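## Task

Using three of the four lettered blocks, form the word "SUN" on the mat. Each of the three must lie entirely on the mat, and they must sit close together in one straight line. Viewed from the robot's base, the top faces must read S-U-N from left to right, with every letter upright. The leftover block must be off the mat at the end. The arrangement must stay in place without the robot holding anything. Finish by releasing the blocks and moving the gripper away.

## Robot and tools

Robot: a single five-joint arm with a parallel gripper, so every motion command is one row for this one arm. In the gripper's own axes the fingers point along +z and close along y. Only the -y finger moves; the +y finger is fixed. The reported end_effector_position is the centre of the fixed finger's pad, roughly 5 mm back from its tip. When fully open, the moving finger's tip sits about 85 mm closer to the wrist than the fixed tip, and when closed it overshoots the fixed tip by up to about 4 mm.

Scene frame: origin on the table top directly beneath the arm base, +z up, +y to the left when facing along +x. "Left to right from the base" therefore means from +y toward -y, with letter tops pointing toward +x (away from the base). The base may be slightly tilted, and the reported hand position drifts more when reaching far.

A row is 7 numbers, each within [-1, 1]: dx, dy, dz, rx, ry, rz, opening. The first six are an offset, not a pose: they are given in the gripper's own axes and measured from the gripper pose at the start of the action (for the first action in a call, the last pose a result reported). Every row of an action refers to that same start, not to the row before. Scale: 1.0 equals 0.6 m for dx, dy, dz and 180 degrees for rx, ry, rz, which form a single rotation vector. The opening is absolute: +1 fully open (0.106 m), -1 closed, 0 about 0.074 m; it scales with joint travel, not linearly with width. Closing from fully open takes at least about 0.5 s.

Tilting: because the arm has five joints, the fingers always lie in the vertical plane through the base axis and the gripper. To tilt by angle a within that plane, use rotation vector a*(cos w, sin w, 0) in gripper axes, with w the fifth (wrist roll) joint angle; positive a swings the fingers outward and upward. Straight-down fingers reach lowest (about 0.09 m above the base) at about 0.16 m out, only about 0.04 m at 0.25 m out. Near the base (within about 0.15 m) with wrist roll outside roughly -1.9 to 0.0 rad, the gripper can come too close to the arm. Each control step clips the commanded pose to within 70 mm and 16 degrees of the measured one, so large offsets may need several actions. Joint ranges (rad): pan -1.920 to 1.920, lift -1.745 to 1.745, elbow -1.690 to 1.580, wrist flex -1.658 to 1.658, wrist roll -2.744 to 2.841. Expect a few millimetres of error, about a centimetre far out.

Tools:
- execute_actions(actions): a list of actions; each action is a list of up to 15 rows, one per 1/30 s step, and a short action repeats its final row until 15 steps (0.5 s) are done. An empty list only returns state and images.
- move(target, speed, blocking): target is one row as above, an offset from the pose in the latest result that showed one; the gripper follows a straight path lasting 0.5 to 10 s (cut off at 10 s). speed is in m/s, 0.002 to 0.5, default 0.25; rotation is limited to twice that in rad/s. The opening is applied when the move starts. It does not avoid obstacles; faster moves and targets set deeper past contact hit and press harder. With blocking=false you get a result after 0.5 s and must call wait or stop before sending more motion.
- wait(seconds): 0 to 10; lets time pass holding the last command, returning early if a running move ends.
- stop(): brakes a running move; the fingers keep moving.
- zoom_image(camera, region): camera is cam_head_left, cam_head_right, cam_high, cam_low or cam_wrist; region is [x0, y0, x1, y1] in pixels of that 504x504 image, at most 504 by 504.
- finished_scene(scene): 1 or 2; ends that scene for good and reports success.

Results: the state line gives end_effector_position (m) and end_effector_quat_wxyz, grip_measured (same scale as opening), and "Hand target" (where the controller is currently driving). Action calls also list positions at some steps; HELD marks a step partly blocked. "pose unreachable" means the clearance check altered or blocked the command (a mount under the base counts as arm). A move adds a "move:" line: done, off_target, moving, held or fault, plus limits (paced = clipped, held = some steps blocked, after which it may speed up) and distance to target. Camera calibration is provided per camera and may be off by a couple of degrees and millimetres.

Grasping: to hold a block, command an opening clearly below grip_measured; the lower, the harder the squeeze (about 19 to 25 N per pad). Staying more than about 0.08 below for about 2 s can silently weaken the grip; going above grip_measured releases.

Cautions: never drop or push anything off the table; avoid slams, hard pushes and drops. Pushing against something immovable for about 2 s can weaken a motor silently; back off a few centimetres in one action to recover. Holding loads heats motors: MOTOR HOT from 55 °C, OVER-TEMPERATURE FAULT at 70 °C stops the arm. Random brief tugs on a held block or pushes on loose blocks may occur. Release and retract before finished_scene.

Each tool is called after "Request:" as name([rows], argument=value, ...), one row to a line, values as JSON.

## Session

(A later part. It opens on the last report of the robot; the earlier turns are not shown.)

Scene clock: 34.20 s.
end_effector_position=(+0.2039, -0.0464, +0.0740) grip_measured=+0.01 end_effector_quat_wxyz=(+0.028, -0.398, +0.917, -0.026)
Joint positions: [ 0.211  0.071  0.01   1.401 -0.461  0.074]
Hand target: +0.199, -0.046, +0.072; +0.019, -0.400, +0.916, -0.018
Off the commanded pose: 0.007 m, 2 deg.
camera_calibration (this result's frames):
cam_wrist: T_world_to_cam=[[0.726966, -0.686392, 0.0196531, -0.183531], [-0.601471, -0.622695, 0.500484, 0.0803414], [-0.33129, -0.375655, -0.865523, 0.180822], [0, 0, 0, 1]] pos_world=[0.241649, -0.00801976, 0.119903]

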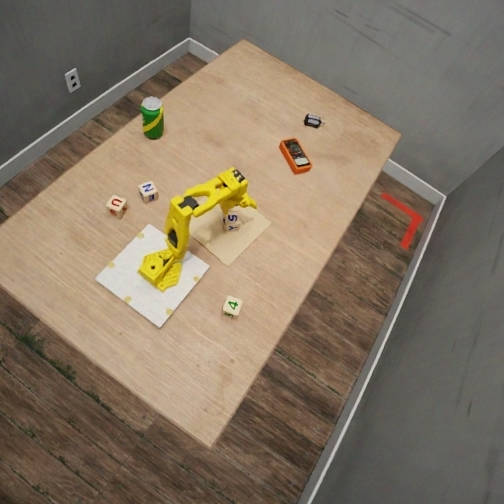

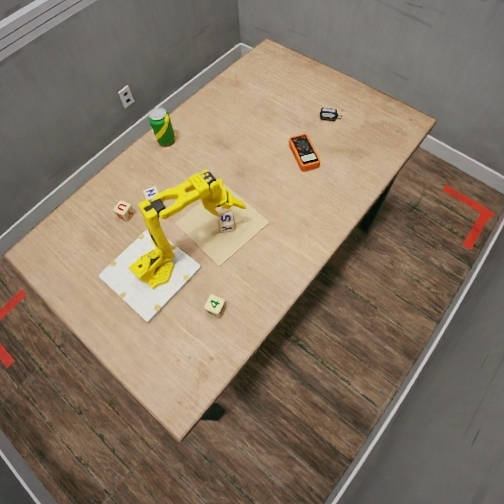

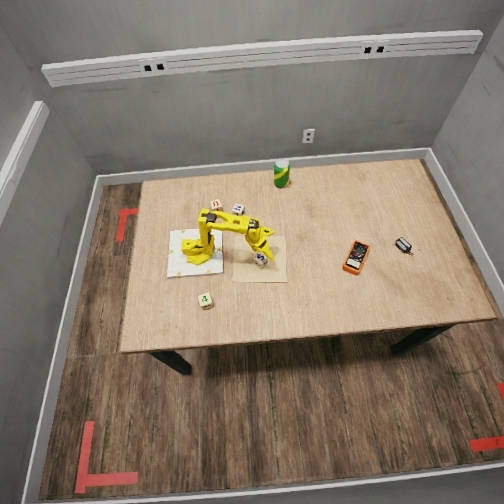

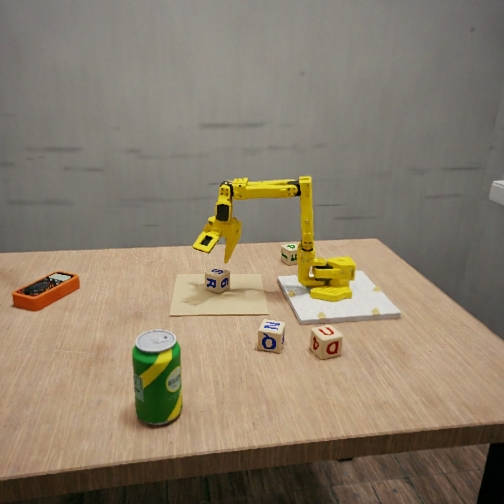

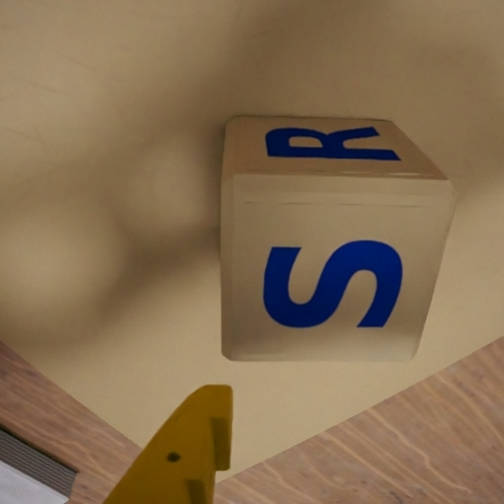

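Request:
execute_actions([
  [[0.0004,-0.0003,0,-0.0003,-0.0001,-0.0052,0],[0.0012,-0.0009,0,-0.0008,-0.0002,-0.0155,0],[0.0023,-0.0018,0,-0.0016,-0.0004,-0.0309,0],[0.0039,-0.0030,0,-0.0027,-0.0007,-0.0515,0],[0.0054,-0.0042,0,-0.0038,-0.0010,-0.0721,0],[0.0070,-0.0055,0,-0.0048,-0.0013,-0.0928,0],[0.0085,-0.0067,0,-0.0059,-0.0016,-0.1134,0],[0.0101,-0.0079,0,-0.0070,-0.0019,-0.1340,0],[0.0117,-0.0091,0,-0.0081,-0.0022,-0.1546,0],[0.0132,-0.0103,0,-0.0091,-0.0025,-0.1752,0],[0.0148,-0.0115,0,-0.0102,-0.0028,-0.1958,0],[0.0163,-0.0127,0,-0.0113,-0.0031,-0.2164,0],[0.0179,-0.0139,0,-0.0124,-0.0034,-0.2371,0],[0.0194,-0.0152,0,-0.0134,-0.0037,-0.2576,0],[0.0210,-0.0164,0,-0.0145,-0.0040,-0.2783,0]],
  [[0.0089,-0.0002,0,-0.0038,-0.0027,-0.0928,-0.05],[0.0108,-0.0002,0,-0.0046,-0.0033,-0.1135,-0.05],[0.0128,-0.0002,0,-0.0055,-0.0039,-0.1340,-0.05],[0.0148,-0.0003,0,-0.0063,-0.0045,-0.1547,-0.05],[0.0168,-0.0003,0,-0.0072,-0.0051,-0.1753,-0.1],[0.0187,-0.0003,0,-0.0080,-0.0057,-0.1959,-0.1],[0.0207,-0.0004,0,-0.0088,-0.0063,-0.2166,-0.1],[0.0227,-0.0004,0,-0.0097,-0.0069,-0.2372,-0.1],[0.0246,-0.0004,0,-0.0105,-0.0075,-0.2578,-0.1],[0.0261,-0.0004,0,-0.0112,-0.0080,-0.2733,-0.1],[0.0271,-0.0005,0,-0.0116,-0.0082,-0.2836,-0.1],[0.0276,-0.0005,0,-0.0118,-0.0084,-0.2887,-0.1]],
])

Request:
execute_actions(actions=[])

Scene clock: 38.40 s.
end_effector_position=(+0.2046, -0.0723, +0.0797) grip_measured=-0.09 end_effector_quat_wxyz=(+0.000, +0.919, -0.392, +0.034)
Joint positions: [ 0.277  0.123 -0.097  1.466  1.12   0.068]
Hand target: +0.203, -0.074, +0.077; +0.002, +0.927, -0.375, +0.020
Off the commanded pose: 0.004 m, 3 deg.
Step readings (end_effector_position; steps 1 to 15: 1st action; 16 to 30: 2nd action):
0: (+0.2039, -0.0464, +0.0740)
1: (+0.2039, -0.0465, +0.0740)
2: (+0.2039, -0.0465, +0.0740)
4: (+0.2037, -0.0467, +0.0740)
8: (+0.2050, -0.0498, +0.0761)
15: (+0.2046, -0.0576, +0.0766)
16: (+0.2045, -0.0588, +0.0767)
17: (+0.2047, -0.0597, +0.0769)
19: (+0.2050, -0.0618, +0.0778)
23: (+0.2049, -0.0666, +0.0791)
30: end_effector_position above
camera_calibration (this result's frames):
cam_wrist: T_world_to_cam=[[0.727313, 0.685906, -0.0234098, -0.0993434], [0.568793, -0.583341, 0.579817, -0.181113], [0.384044, -0.435024, -0.81441, 0.0215708], [0, 0, 0, 1]] pos_world=[0.166985, -0.0281265, 0.120254]

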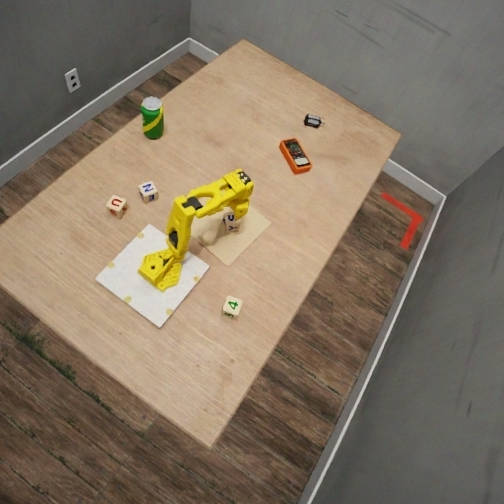

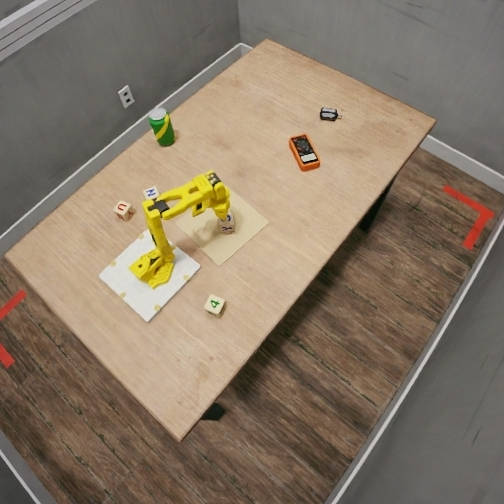

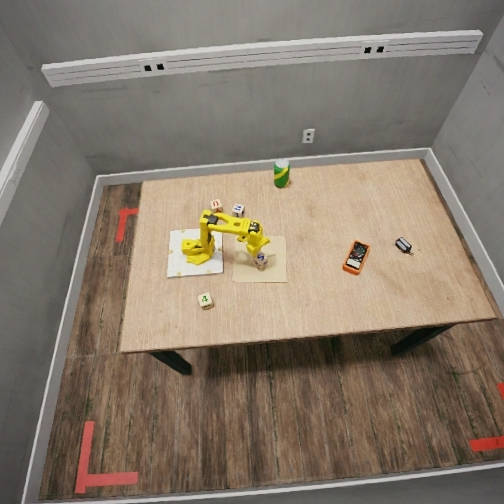

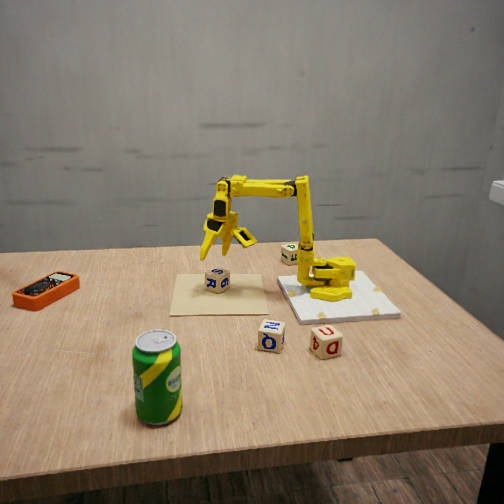

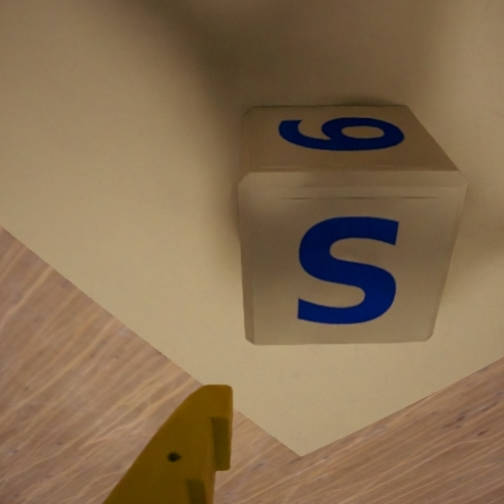

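Scene clock: 38.40 s.
end_effector_position=(+0.2046, -0.0723, +0.0797) grip_measured=-0.09 end_effector_quat_wxyz=(+0.000, +0.919, -0.392, +0.034)
Joint positions: [ 0.277  0.123 -0.097  1.466  1.12   0.068]
Hand target: +0.203, -0.074, +0.077; +0.002, +0.927, -0.375, +0.020
Off the commanded pose: 0.004 m, 3 deg.
camera_calibration (this result's frames):
cam_wrist: T_world_to_cam=[[0.727313, 0.685906, -0.0234098, -0.0993434], [0.568793, -0.583341, 0.579817, -0.181113], [0.384044, -0.435024, -0.81441, 0.0215708], [0, 0, 0, 1]] pos_world=[0.166985, -0.0281265, 0.120254]

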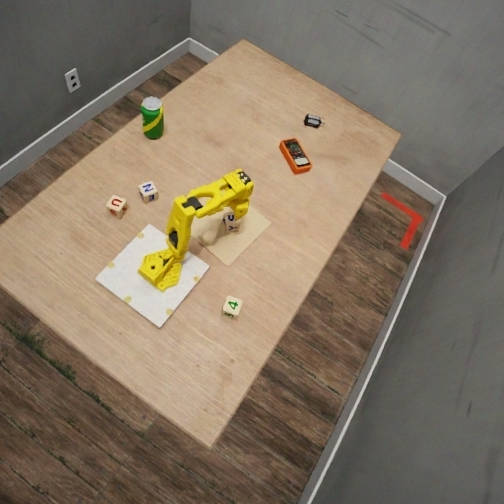

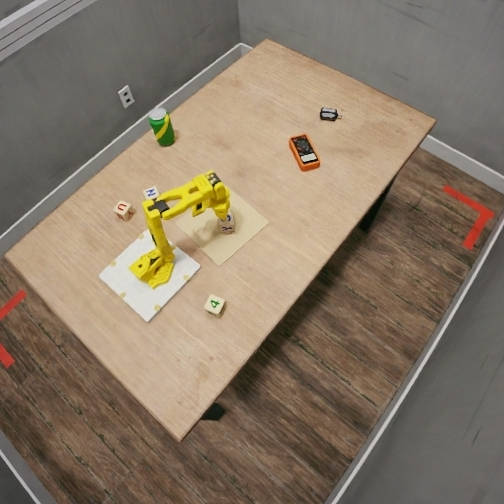

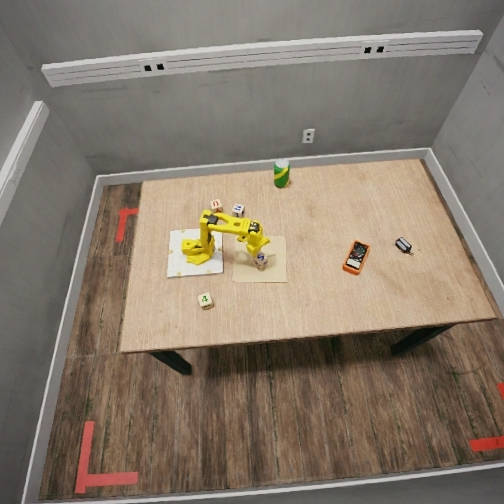

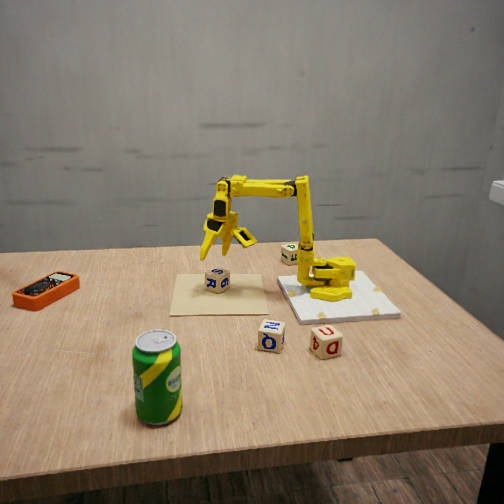

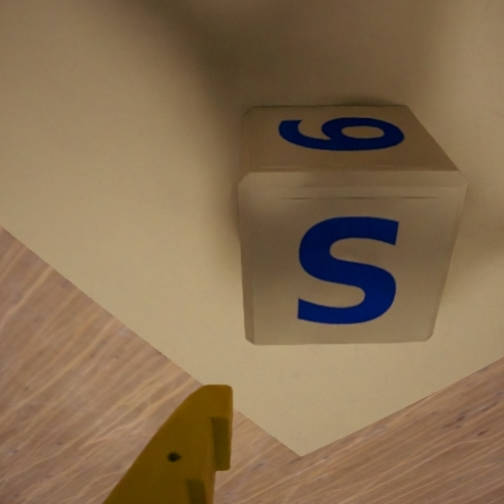

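Request:
execute_actions(actions=[])

Scene clock: 40.23 s.
end_effector_position=(+0.2048, -0.0728, +0.0798) grip_measured=-0.09 end_effector_quat_wxyz=(+0.001, +0.926, -0.376, +0.032)
Joint positions: [ 0.278  0.131 -0.108  1.473  1.159  0.068]
Hand target: +0.203, -0.074, +0.077; +0.002, +0.927, -0.375, +0.021
Off the commanded pose: 0.004 m, 1 deg.
camera_calibration (this result's frames):
cam_wrist: T_world_to_cam=[[0.701518, 0.712105, -0.027906, -0.0915552], [0.592927, -0.561492, 0.577204, -0.184725], [0.395361, -0.421465, -0.816123, 0.020124], [0, 0, 0, 1]] pos_world=[0.1658, -0.0300429, 0.120492]

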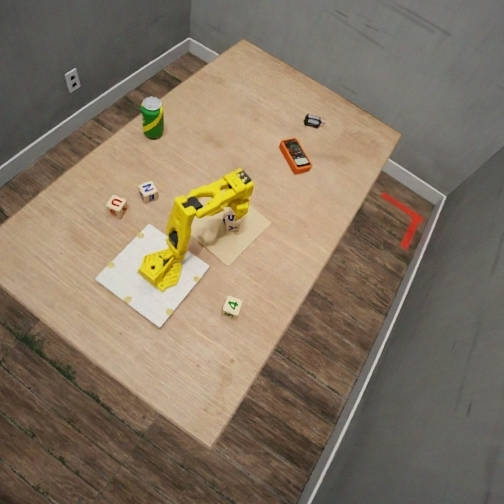

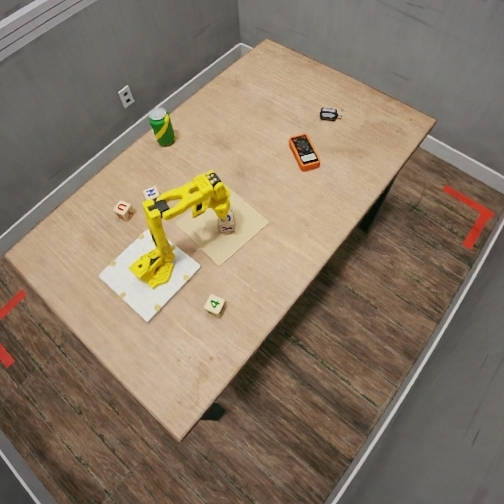

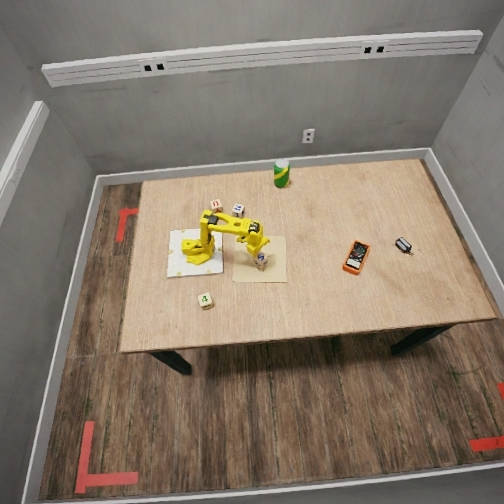

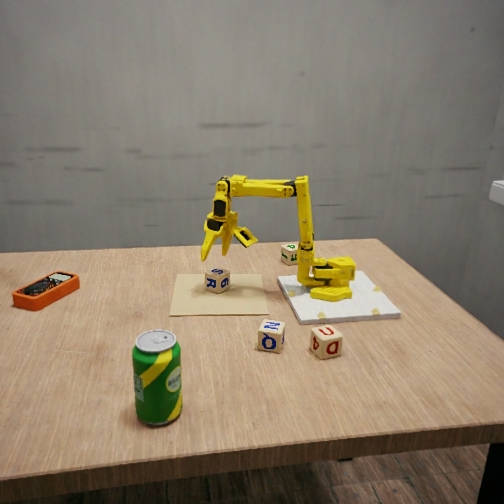

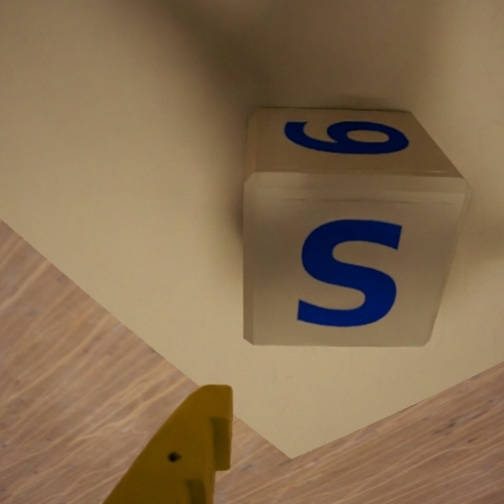

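Request:
execute_actions([
  [[0.0003,0.002,0.002,-0.0015,-0.003,0,-0.1],[0.0006,0.004,0.005,-0.003,-0.006,0,-0.1],[0.0008,0.006,0.010,-0.0045,-0.009,0,-0.1],[0.001,0.008,0.016,-0.006,-0.012,0,-0.1],[0.001,0.010,0.024,-0.0075,-0.015,0,-0.1],[0.001,0.012,0.032,-0.0091,-0.0182,0,-0.1],[0.0005,0.0122,0.040,-0.0091,-0.0182,0,-0.1],[0,0.0124,0.048,-0.0091,-0.0182,0,-0.1],[-0.0005,0.0126,0.056,-0.0091,-0.0182,0,-0.1],[-0.001,0.0128,0.064,-0.0091,-0.0182,0,-0.1],[-0.0015,0.013,0.072,-0.0091,-0.0182,0,-0.1],[-0.002,0.0131,0.079,-0.0091,-0.0182,0,-0.1],[-0.0023,0.0132,0.085,-0.0091,-0.0182,0,-0.1],[-0.0026,0.0133,0.090,-0.0091,-0.0182,0,-0.1],[-0.0027,0.0134,0.0927,-0.0091,-0.0182,0,-0.1]],
])

Request:
wait(seconds=0.4)

Scene clock: 42.40 s.
end_effector_position=(+0.2013, -0.0766, +0.0368) grip_measured=-0.09 end_effector_quat_wxyz=(+0.003, +0.926, -0.377, +0.005)
Joint positions: [0.298 0.241 0.062 1.246 1.177 0.068]
Hand target: +0.199, -0.078, +0.025; +0.004, +0.927, -0.376, -0.003
Off the commanded pose: 0.013 m, 1 deg.
Step readings (end_effector_position):
0: (+0.2048, -0.0728, +0.0798)
1: (+0.2048, -0.0728, +0.0798)
2: (+0.2048, -0.0728, +0.0798)
4: (+0.2042, -0.0733, +0.0784)
8: (+0.2032, -0.0763, +0.0675)
15: end_effector_position above
camera_calibration (this result's frames):
cam_wrist: T_world_to_cam=[[0.700833, 0.711396, -0.0524266, -0.0866097], [0.620383, -0.571595, 0.537033, -0.164733], [0.352076, -0.408895, -0.841931, -0.00451376], [0, 0, 0, 1]] pos_world=[0.164486, -0.0343921, 0.0801259]

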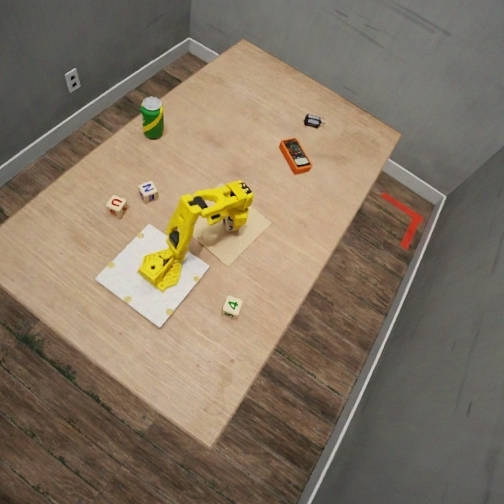

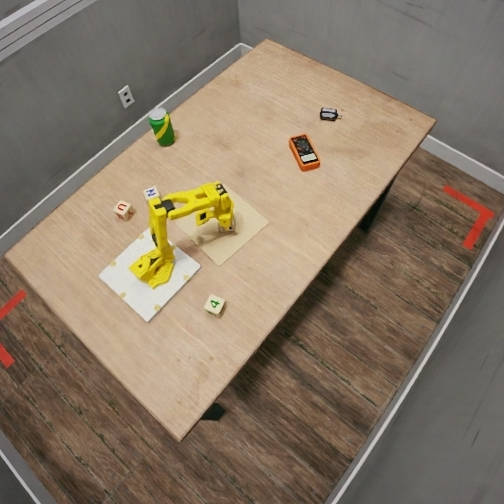

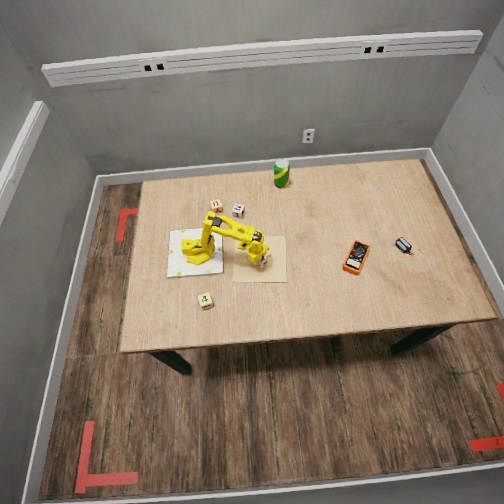

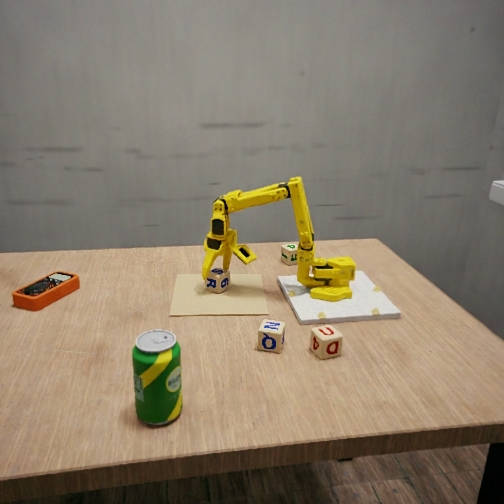

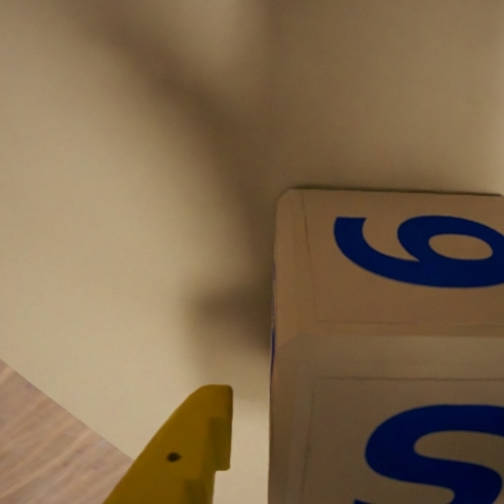

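Scene clock: 42.80 s.
end_effector_position=(+0.2041, -0.0776, +0.0318) grip_measured=-0.09 end_effector_quat_wxyz=(+0.003, +0.926, -0.376, +0.015)
Joint positions: [0.298 0.252 0.085 1.193 1.177 0.068]
Hand target: +0.199, -0.078, +0.025; +0.004, +0.927, -0.376, -0.002
Off the commanded pose: 0.008 m, 2 deg.
wait: 0.40 s; at rest by 0.30 s
camera_calibration (this result's frames):
cam_wrist: T_world_to_cam=[[0.701636, 0.711189, -0.043791, -0.088579], [0.610191, -0.567986, 0.552321, -0.162505], [0.367932, -0.414249, -0.83248, -0.0140383], [0, 0, 0, 1]] pos_world=[0.166475, -0.0351196, 0.0741896]

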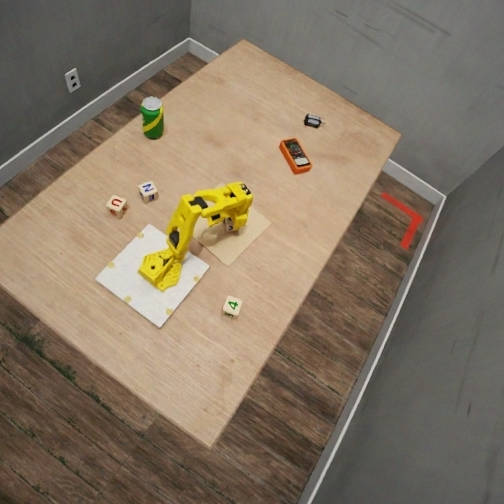

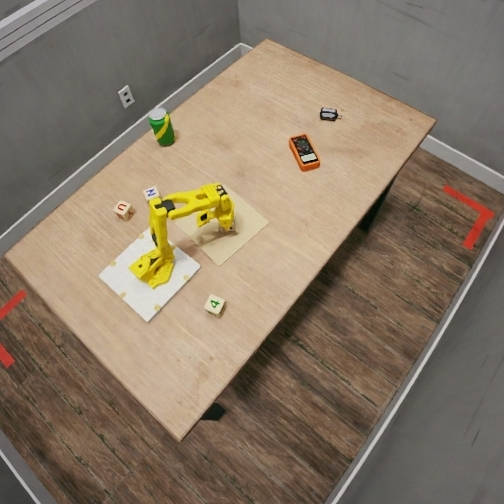

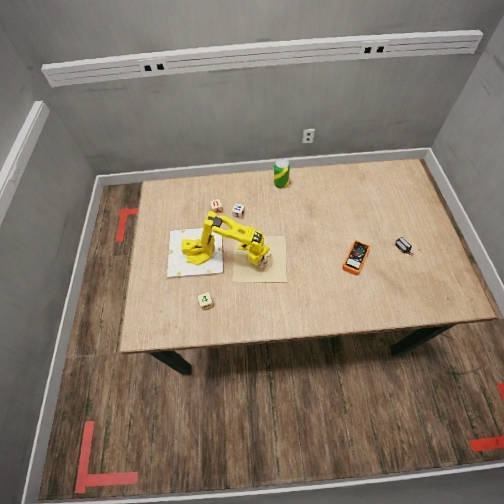

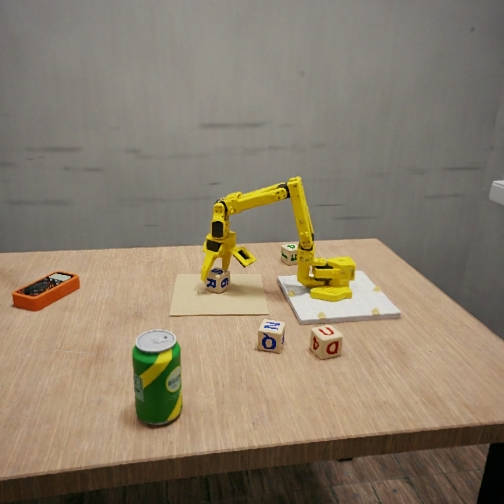

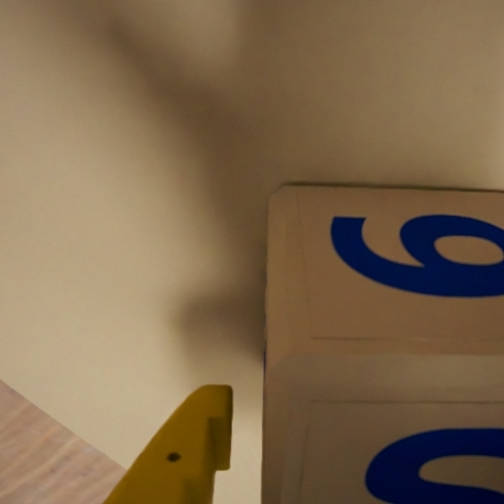

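Request:
zoom_image(camera="cam_low", region=[170, 190, 280, 320])

Request:
zoom_image(camera="cam_high", region=[225, 215, 295, 285])

Request:
zoom_image(camera="cam_head_right", region=[185, 170, 265, 250])

Region (170, 190, 280, 320) of cam_low's 504x504 image, scaled by 3.877, with more detail than that image has; it fills the left 426 columns of this view, and the rest is white.

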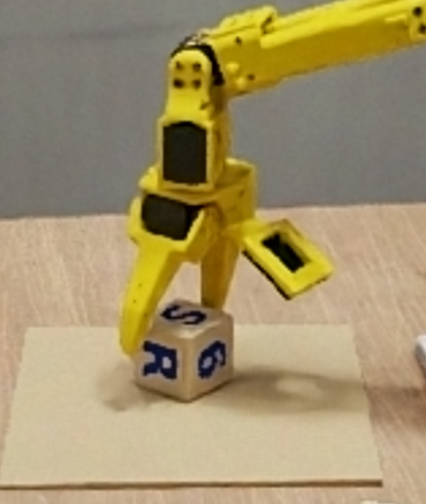

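Region (225, 215, 295, 285) of cam_high's 504x504 image, scaled by 7.200, with more detail than that image has.

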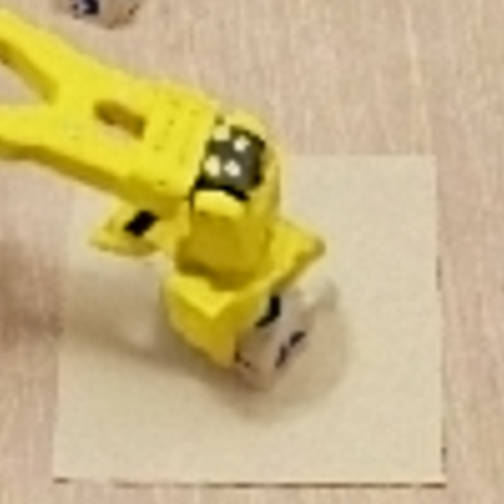

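Region (185, 170, 265, 250) of cam_head_right's 504x504 image, scaled by 6.300, with more detail than that image has.

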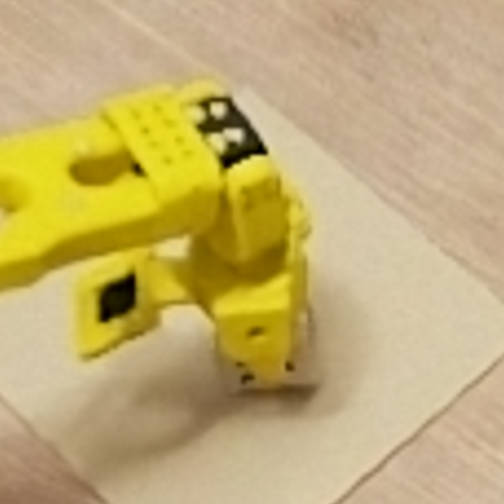

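Request:
execute_actions([
  [[0,-0.0005,0.003,0,0,0,-0.1],[0,-0.001,0.006,0,0,0,-0.12],[0,-0.0015,0.009,0,0,0,-0.14],[0,-0.002,0.012,0,0,0,-0.17],[0,-0.0025,0.015,0,0,0,-0.2],[0,-0.003,0.018,0,0,0,-0.23],[0,-0.0035,0.020,0,0,0,-0.26],[0,-0.004,0.0217,0,0,0,-0.29],[0,-0.0045,0.0217,0,0,0,-0.32],[0,-0.005,0.0217,0,0,0,-0.35],[0,-0.005,0.0217,0,0,0,-0.38],[0,-0.005,0.0217,0,0,0,-0.41],[0,-0.005,0.0217,0,0,0,-0.44],[0,-0.005,0.0217,0,0,0,-0.47],[0,-0.005,0.0217,0,0,0,-0.5]],
])

Request:
wait(seconds=0.2)

Scene clock: 44.43 s.
end_effector_position=(+0.2097, -0.0788, +0.0256) grip_measured=-0.42 end_effector_quat_wxyz=(+0.002, +0.926, -0.376, +0.030)
Joint positions: [0.295 0.276 0.099 1.124 1.176 0.046]
Hand target: +0.206, -0.076, +0.019; +0.003, +0.926, -0.377, +0.015
Off the commanded pose: 0.008 m, 2 deg.
Step readings (end_effector_position):
0: (+0.2041, -0.0776, +0.0318)
1: (+0.2041, -0.0776, +0.0318)
2: (+0.2043, -0.0776, +0.0318)
4: (+0.2059, -0.0782, +0.0319)
8: (+0.2080, -0.0790, +0.0282)
15: end_effector_position above
camera_calibration (this result's frames):
cam_wrist: T_world_to_cam=[[0.70146, 0.712062, -0.0303682, -0.0921539], [0.594798, -0.561403, 0.575362, -0.160071], [0.392645, -0.421656, -0.817335, -0.0279378], [0, 0, 0, 1]] pos_world=[0.170822, -0.0360254, 0.0664659]

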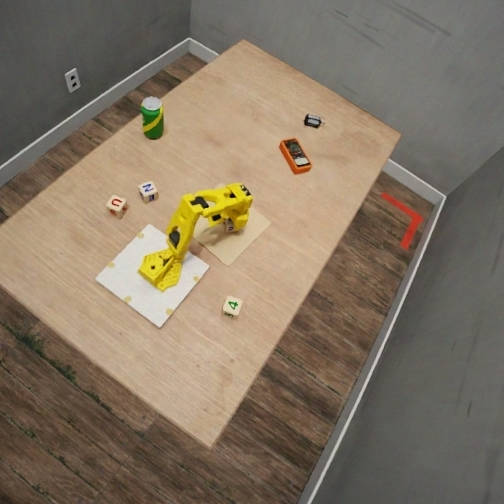

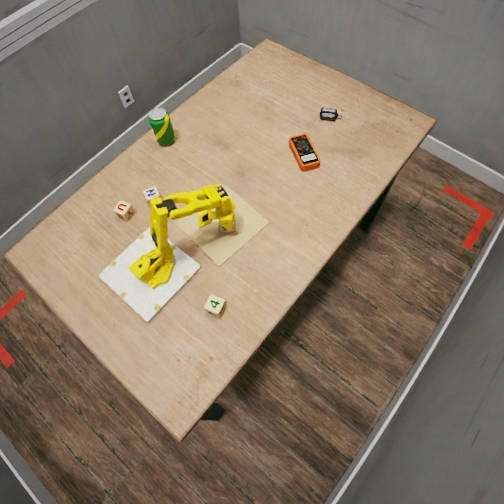

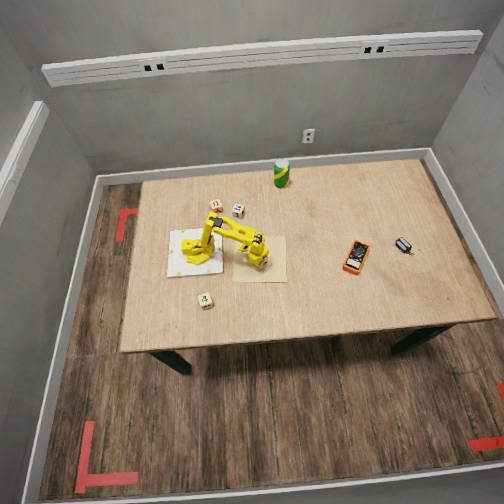

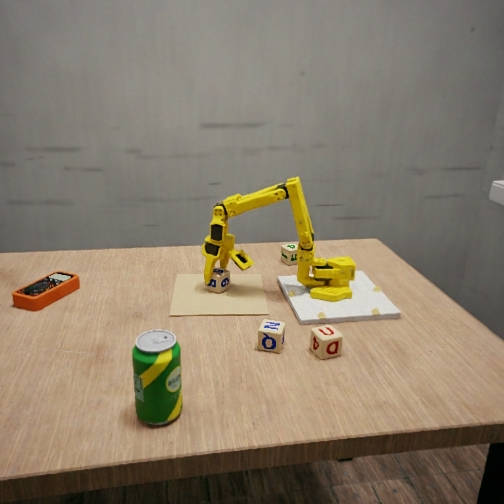

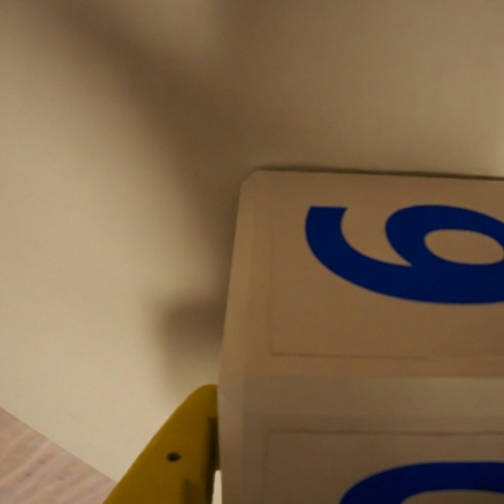

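Scene clock: 44.63 s.
end_effector_position=(+0.2097, -0.0788, +0.0256) grip_measured=-0.44 end_effector_quat_wxyz=(+0.002, +0.926, -0.376, +0.030)
Joint positions: [0.295 0.276 0.099 1.124 1.176 0.044]
Hand target: +0.206, -0.076, +0.019; +0.003, +0.926, -0.377, +0.015
Off the commanded pose: 0.008 m, 2 deg.
wait: 0.20 s; no rest
camera_calibration (this result's frames):
cam_wrist: T_world_to_cam=[[0.70146, 0.712062, -0.0303682, -0.0921539], [0.594798, -0.561403, 0.575362, -0.160071], [0.392645, -0.421656, -0.817335, -0.0279378], [0, 0, 0, 1]] pos_world=[0.170822, -0.0360254, 0.0664659]

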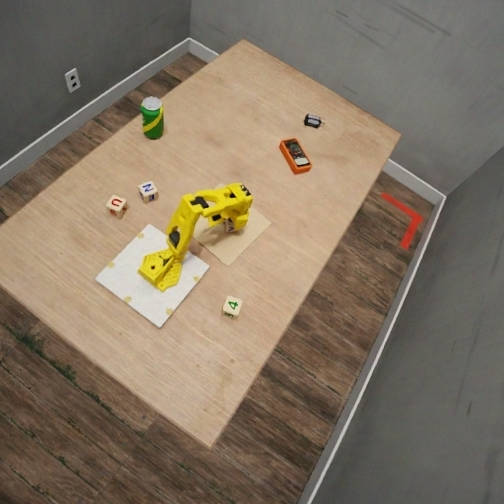

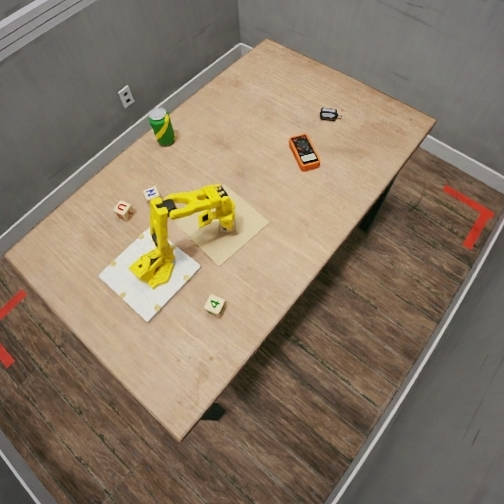

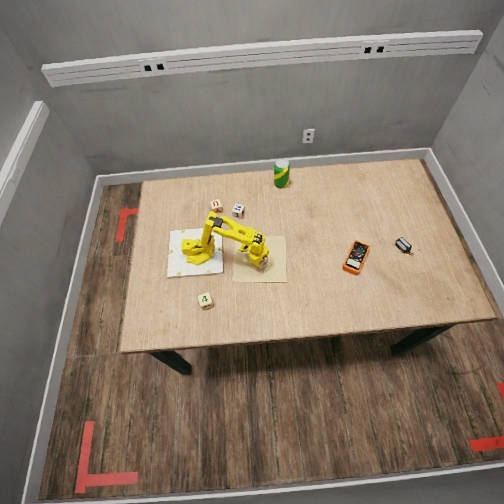

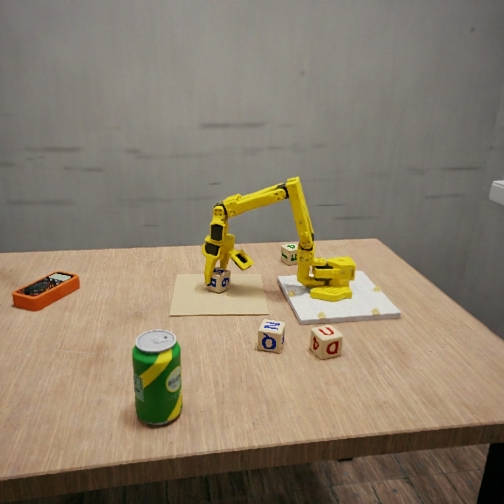

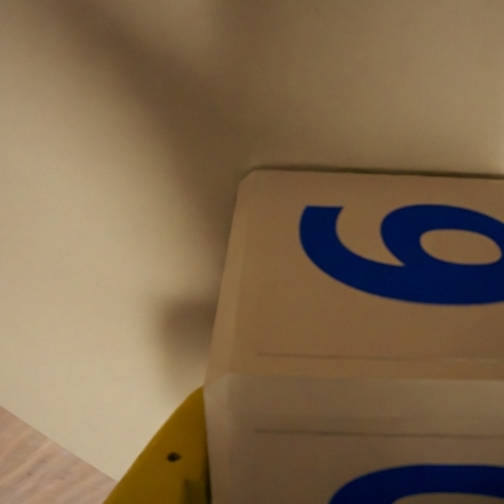

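Request:
execute_actions([
  [[-0.0064,0.0029,0.0067,-0.0041,-0.0086,0,-0.51],[-0.0061,0.0028,0.0017,-0.0041,-0.0086,0,-0.51],[-0.0065,0.0021,-0.0033,-0.0043,-0.0087,0.0041,-0.51],[-0.0076,0.0007,-0.0084,-0.0047,-0.0090,0.0123,-0.51],[-0.0095,-0.0014,-0.0135,-0.0053,-0.0095,0.0246,-0.51],[-0.0120,-0.0041,-0.0186,-0.0061,-0.0101,0.0410,-0.51],[-0.0153,-0.0074,-0.0220,-0.0068,-0.0108,0.0615,-0.51],[-0.0187,-0.0107,-0.0255,-0.0074,-0.0115,0.0820,-0.51],[-0.0221,-0.0140,-0.0272,-0.0084,-0.0120,0.1025,-0.51],[-0.0256,-0.0172,-0.0274,-0.0095,-0.0125,0.1230,-0.51],[-0.0292,-0.0205,-0.0275,-0.0106,-0.0130,0.1435,-0.51],[-0.0327,-0.0237,-0.0276,-0.0117,-0.0134,0.1640,-0.51],[-0.0362,-0.0269,-0.0278,-0.0128,-0.0138,0.1845,-0.51],[-0.0397,-0.0302,-0.0279,-0.0139,-0.0142,0.2050,-0.51],[-0.0433,-0.0334,-0.0280,-0.0150,-0.0145,0.2255,-0.51]],
  [[-0.0235,-0.0014,0.0048,-0.0129,-0.0056,0.0923,-0.51],[-0.0282,-0.0026,0.0047,-0.0141,-0.0053,0.1127,-0.51],[-0.0328,-0.0038,0.0047,-0.0153,-0.0050,0.1333,-0.51],[-0.0374,-0.0051,0.0046,-0.0165,-0.0047,0.1537,-0.51],[-0.0420,-0.0063,0.0046,-0.0177,-0.0043,0.1743,-0.51],[-0.0467,-0.0075,0.0045,-0.0189,-0.0039,0.1948,-0.51],[-0.0513,-0.0088,0.0045,-0.0200,-0.0035,0.2152,-0.51],[-0.0559,-0.0100,0.0044,-0.0212,-0.0030,0.2358,-0.51],[-0.0606,-0.0112,0.0044,-0.0224,-0.0021,0.2562,-0.51],[-0.0652,-0.0125,0.0043,-0.0235,-0.0012,0.2768,-0.51],[-0.0698,-0.0137,0.0043,-0.0247,-0.0002,0.2973,-0.51],[-0.0744,-0.0150,0.0042,-0.0258,0.0009,0.3177,-0.51],[-0.0791,-0.0162,0.0042,-0.0270,0.0020,0.3383,-0.51],[-0.0837,-0.0174,0.0041,-0.0281,0.0032,0.3587,-0.51],[-0.0883,-0.0187,0.0041,-0.0292,0.0044,0.3793,-0.51]],
  [[-0.0137,0.0181,0.005,-0.0099,0.0098,0.0923,-0.51],[-0.0174,0.0212,0.005,-0.0100,0.0111,0.1127,-0.51],[-0.0210,0.0243,0.005,-0.0101,0.0124,0.1333,-0.51],[-0.0247,0.0274,0.005,-0.0101,0.0137,0.1537,-0.51],[-0.0283,0.0305,0.005,-0.0101,0.0150,0.1743,-0.51],[-0.0320,0.0336,0.005,-0.0101,0.0163,0.1948,-0.51],[-0.0356,0.0367,0.005,-0.0100,0.0176,0.2152,-0.51],[-0.0393,0.0398,0.005,-0.0099,0.0189,0.2358,-0.51],[-0.0429,0.0429,0.005,-0.0095,0.0203,0.2562,-0.51],[-0.0466,0.0460,0.005,-0.0090,0.0217,0.2768,-0.51],[-0.0502,0.0491,0.005,-0.0084,0.0232,0.2973,-0.51],[-0.0532,0.0516,0.005,-0.0079,0.0244,0.3136,-0.51],[-0.0554,0.0535,0.005,-0.0075,0.0253,0.3260,-0.51],[-0.0568,0.0547,0.005,-0.0072,0.0259,0.3342,-0.51],[-0.0575,0.0553,0.005,-0.0070,0.0262,0.3383,-0.51]],
])

Scene clock: 53.20 s.
end_effector_position=(+0.1938, +0.0308, +0.0335) grip_measured=-0.45 end_effector_quat_wxyz=(-0.060, -0.065, +0.996, -0.004)
Joint positions: [-0.15   0.238  0.098  1.341 -1.509  0.043]
Hand target: +0.190, +0.035, +0.034; -0.070, +0.014, +0.997, -0.012
Off the commanded pose: 0.007 m, 11 deg.
Step readings (end_effector_position; steps 1 to 15: 1st action; 16 to 30: 2nd action; 31 to 45: 3rd action):
0: (+0.2097, -0.0788, +0.0256)
1: (+0.2097, -0.0788, +0.0256)
2: (+0.2095, -0.0787, +0.0256)
4: (+0.2088, -0.0785, +0.0269)
8: (+0.2036, -0.0735, +0.0311)
15: (+0.2020, -0.0549, +0.0370)
16: (+0.2017, -0.0520, +0.0370)
17: (+0.2017, -0.0489, +0.0370)
19: (+0.2018, -0.0430, +0.0371)
23: (+0.2018, -0.0315, +0.0371)
30: (+0.1997, -0.0110, +0.0358)
31: (+0.1998, -0.0081, +0.0358)
32: (+0.1998, -0.0051, +0.0359)
34: (+0.1989, +0.0004, +0.0354)
38: (+0.1961, +0.0121, +0.0340)
45: end_effector_position above
camera_calibration (this result's frames):
cam_wrist: T_world_to_cam=[[0.119662, -0.99162, -0.0486897, 0.00701733], [-0.770512, -0.123684, 0.625311, 0.155864], [-0.626093, -0.0373103, -0.778855, 0.215282], [0, 0, 0, 1]] pos_world=[0.254041, 0.0342686, 0.0705515]

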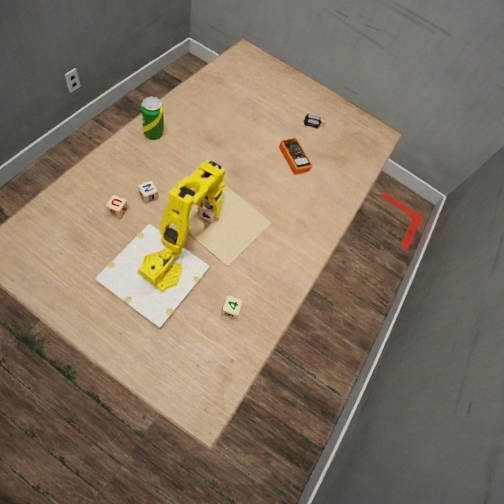

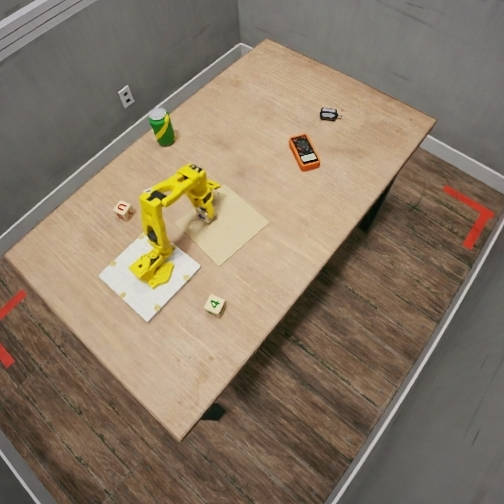

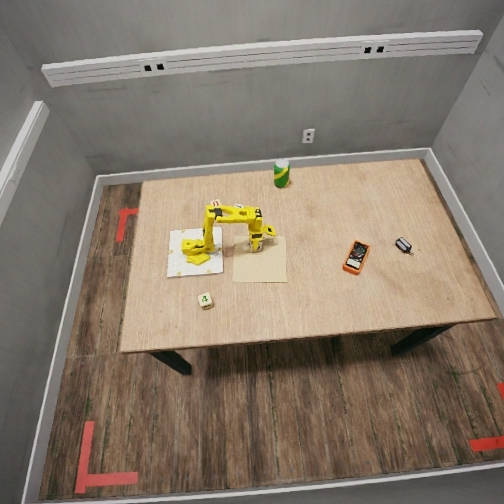

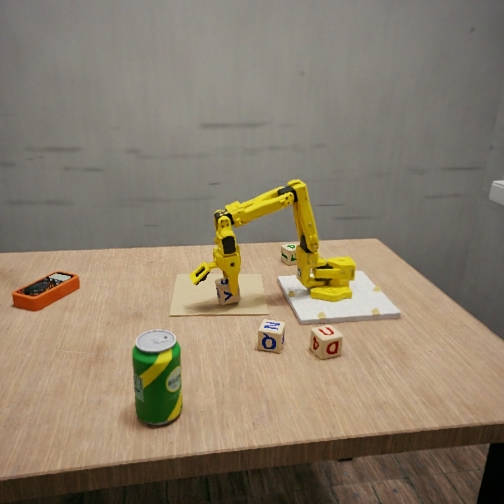

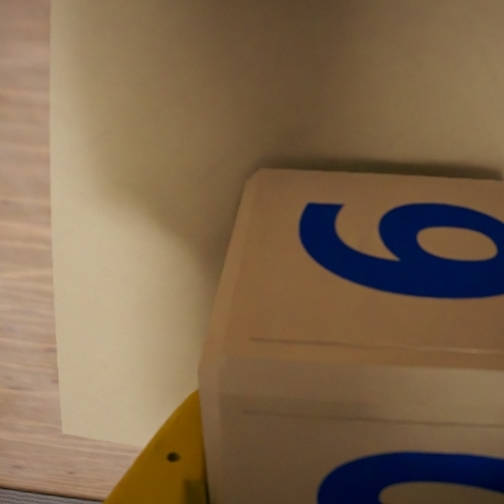

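Request:
execute_actions(actions=[])

Scene clock: 53.43 s.
end_effector_position=(+0.1937, +0.0340, +0.0335) grip_measured=-0.45 end_effector_quat_wxyz=(-0.062, +0.011, +0.998, -0.010)
Joint positions: [-0.166  0.238  0.098  1.348 -1.679  0.043]
Hand target: +0.189, +0.035, +0.034; -0.070, +0.013, +0.997, -0.012
Off the commanded pose: 0.004 m, 2 deg.
camera_calibration (this result's frames):
cam_wrist: T_world_to_cam=[[-0.0321729, -0.999101, -0.0276207, 0.0392166], [-0.777329, 0.00764114, 0.629047, 0.152877], [-0.628271, 0.0417087, -0.776876, 0.212913], [0, 0, 0, 1]] pos_world=[0.253864, 0.0291328, 0.070323]

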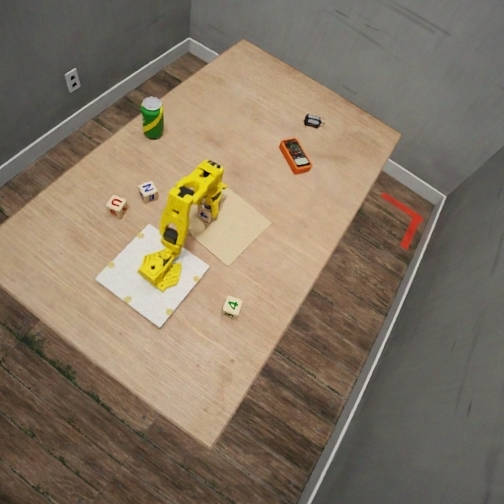

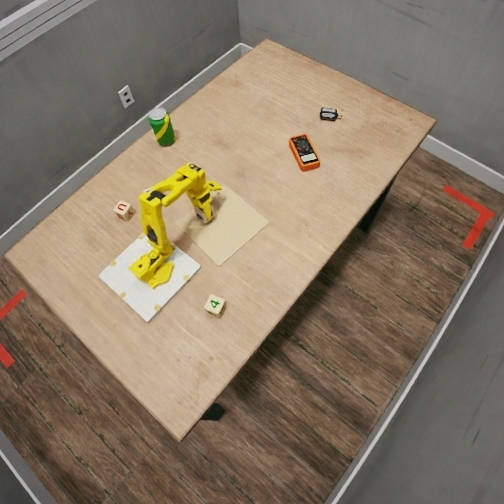

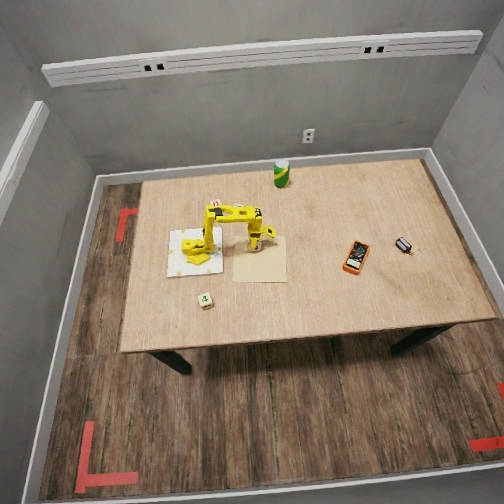

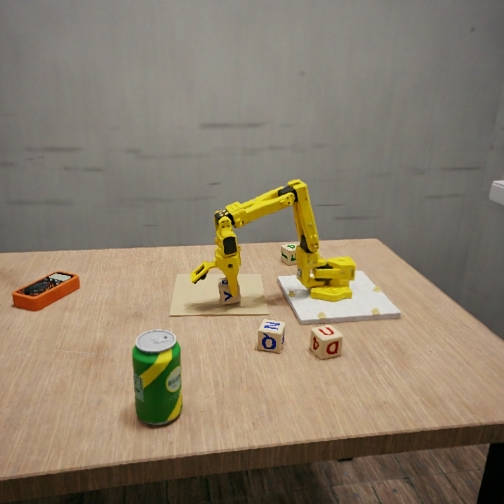

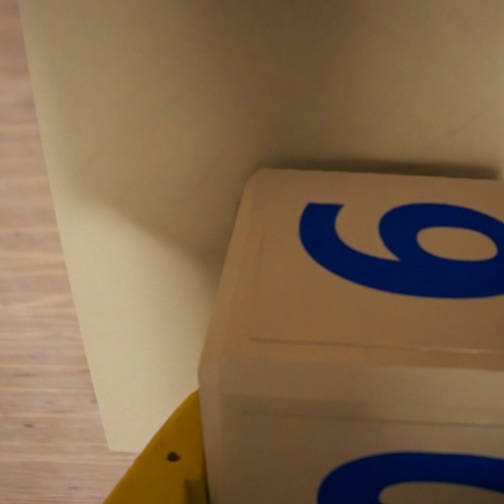

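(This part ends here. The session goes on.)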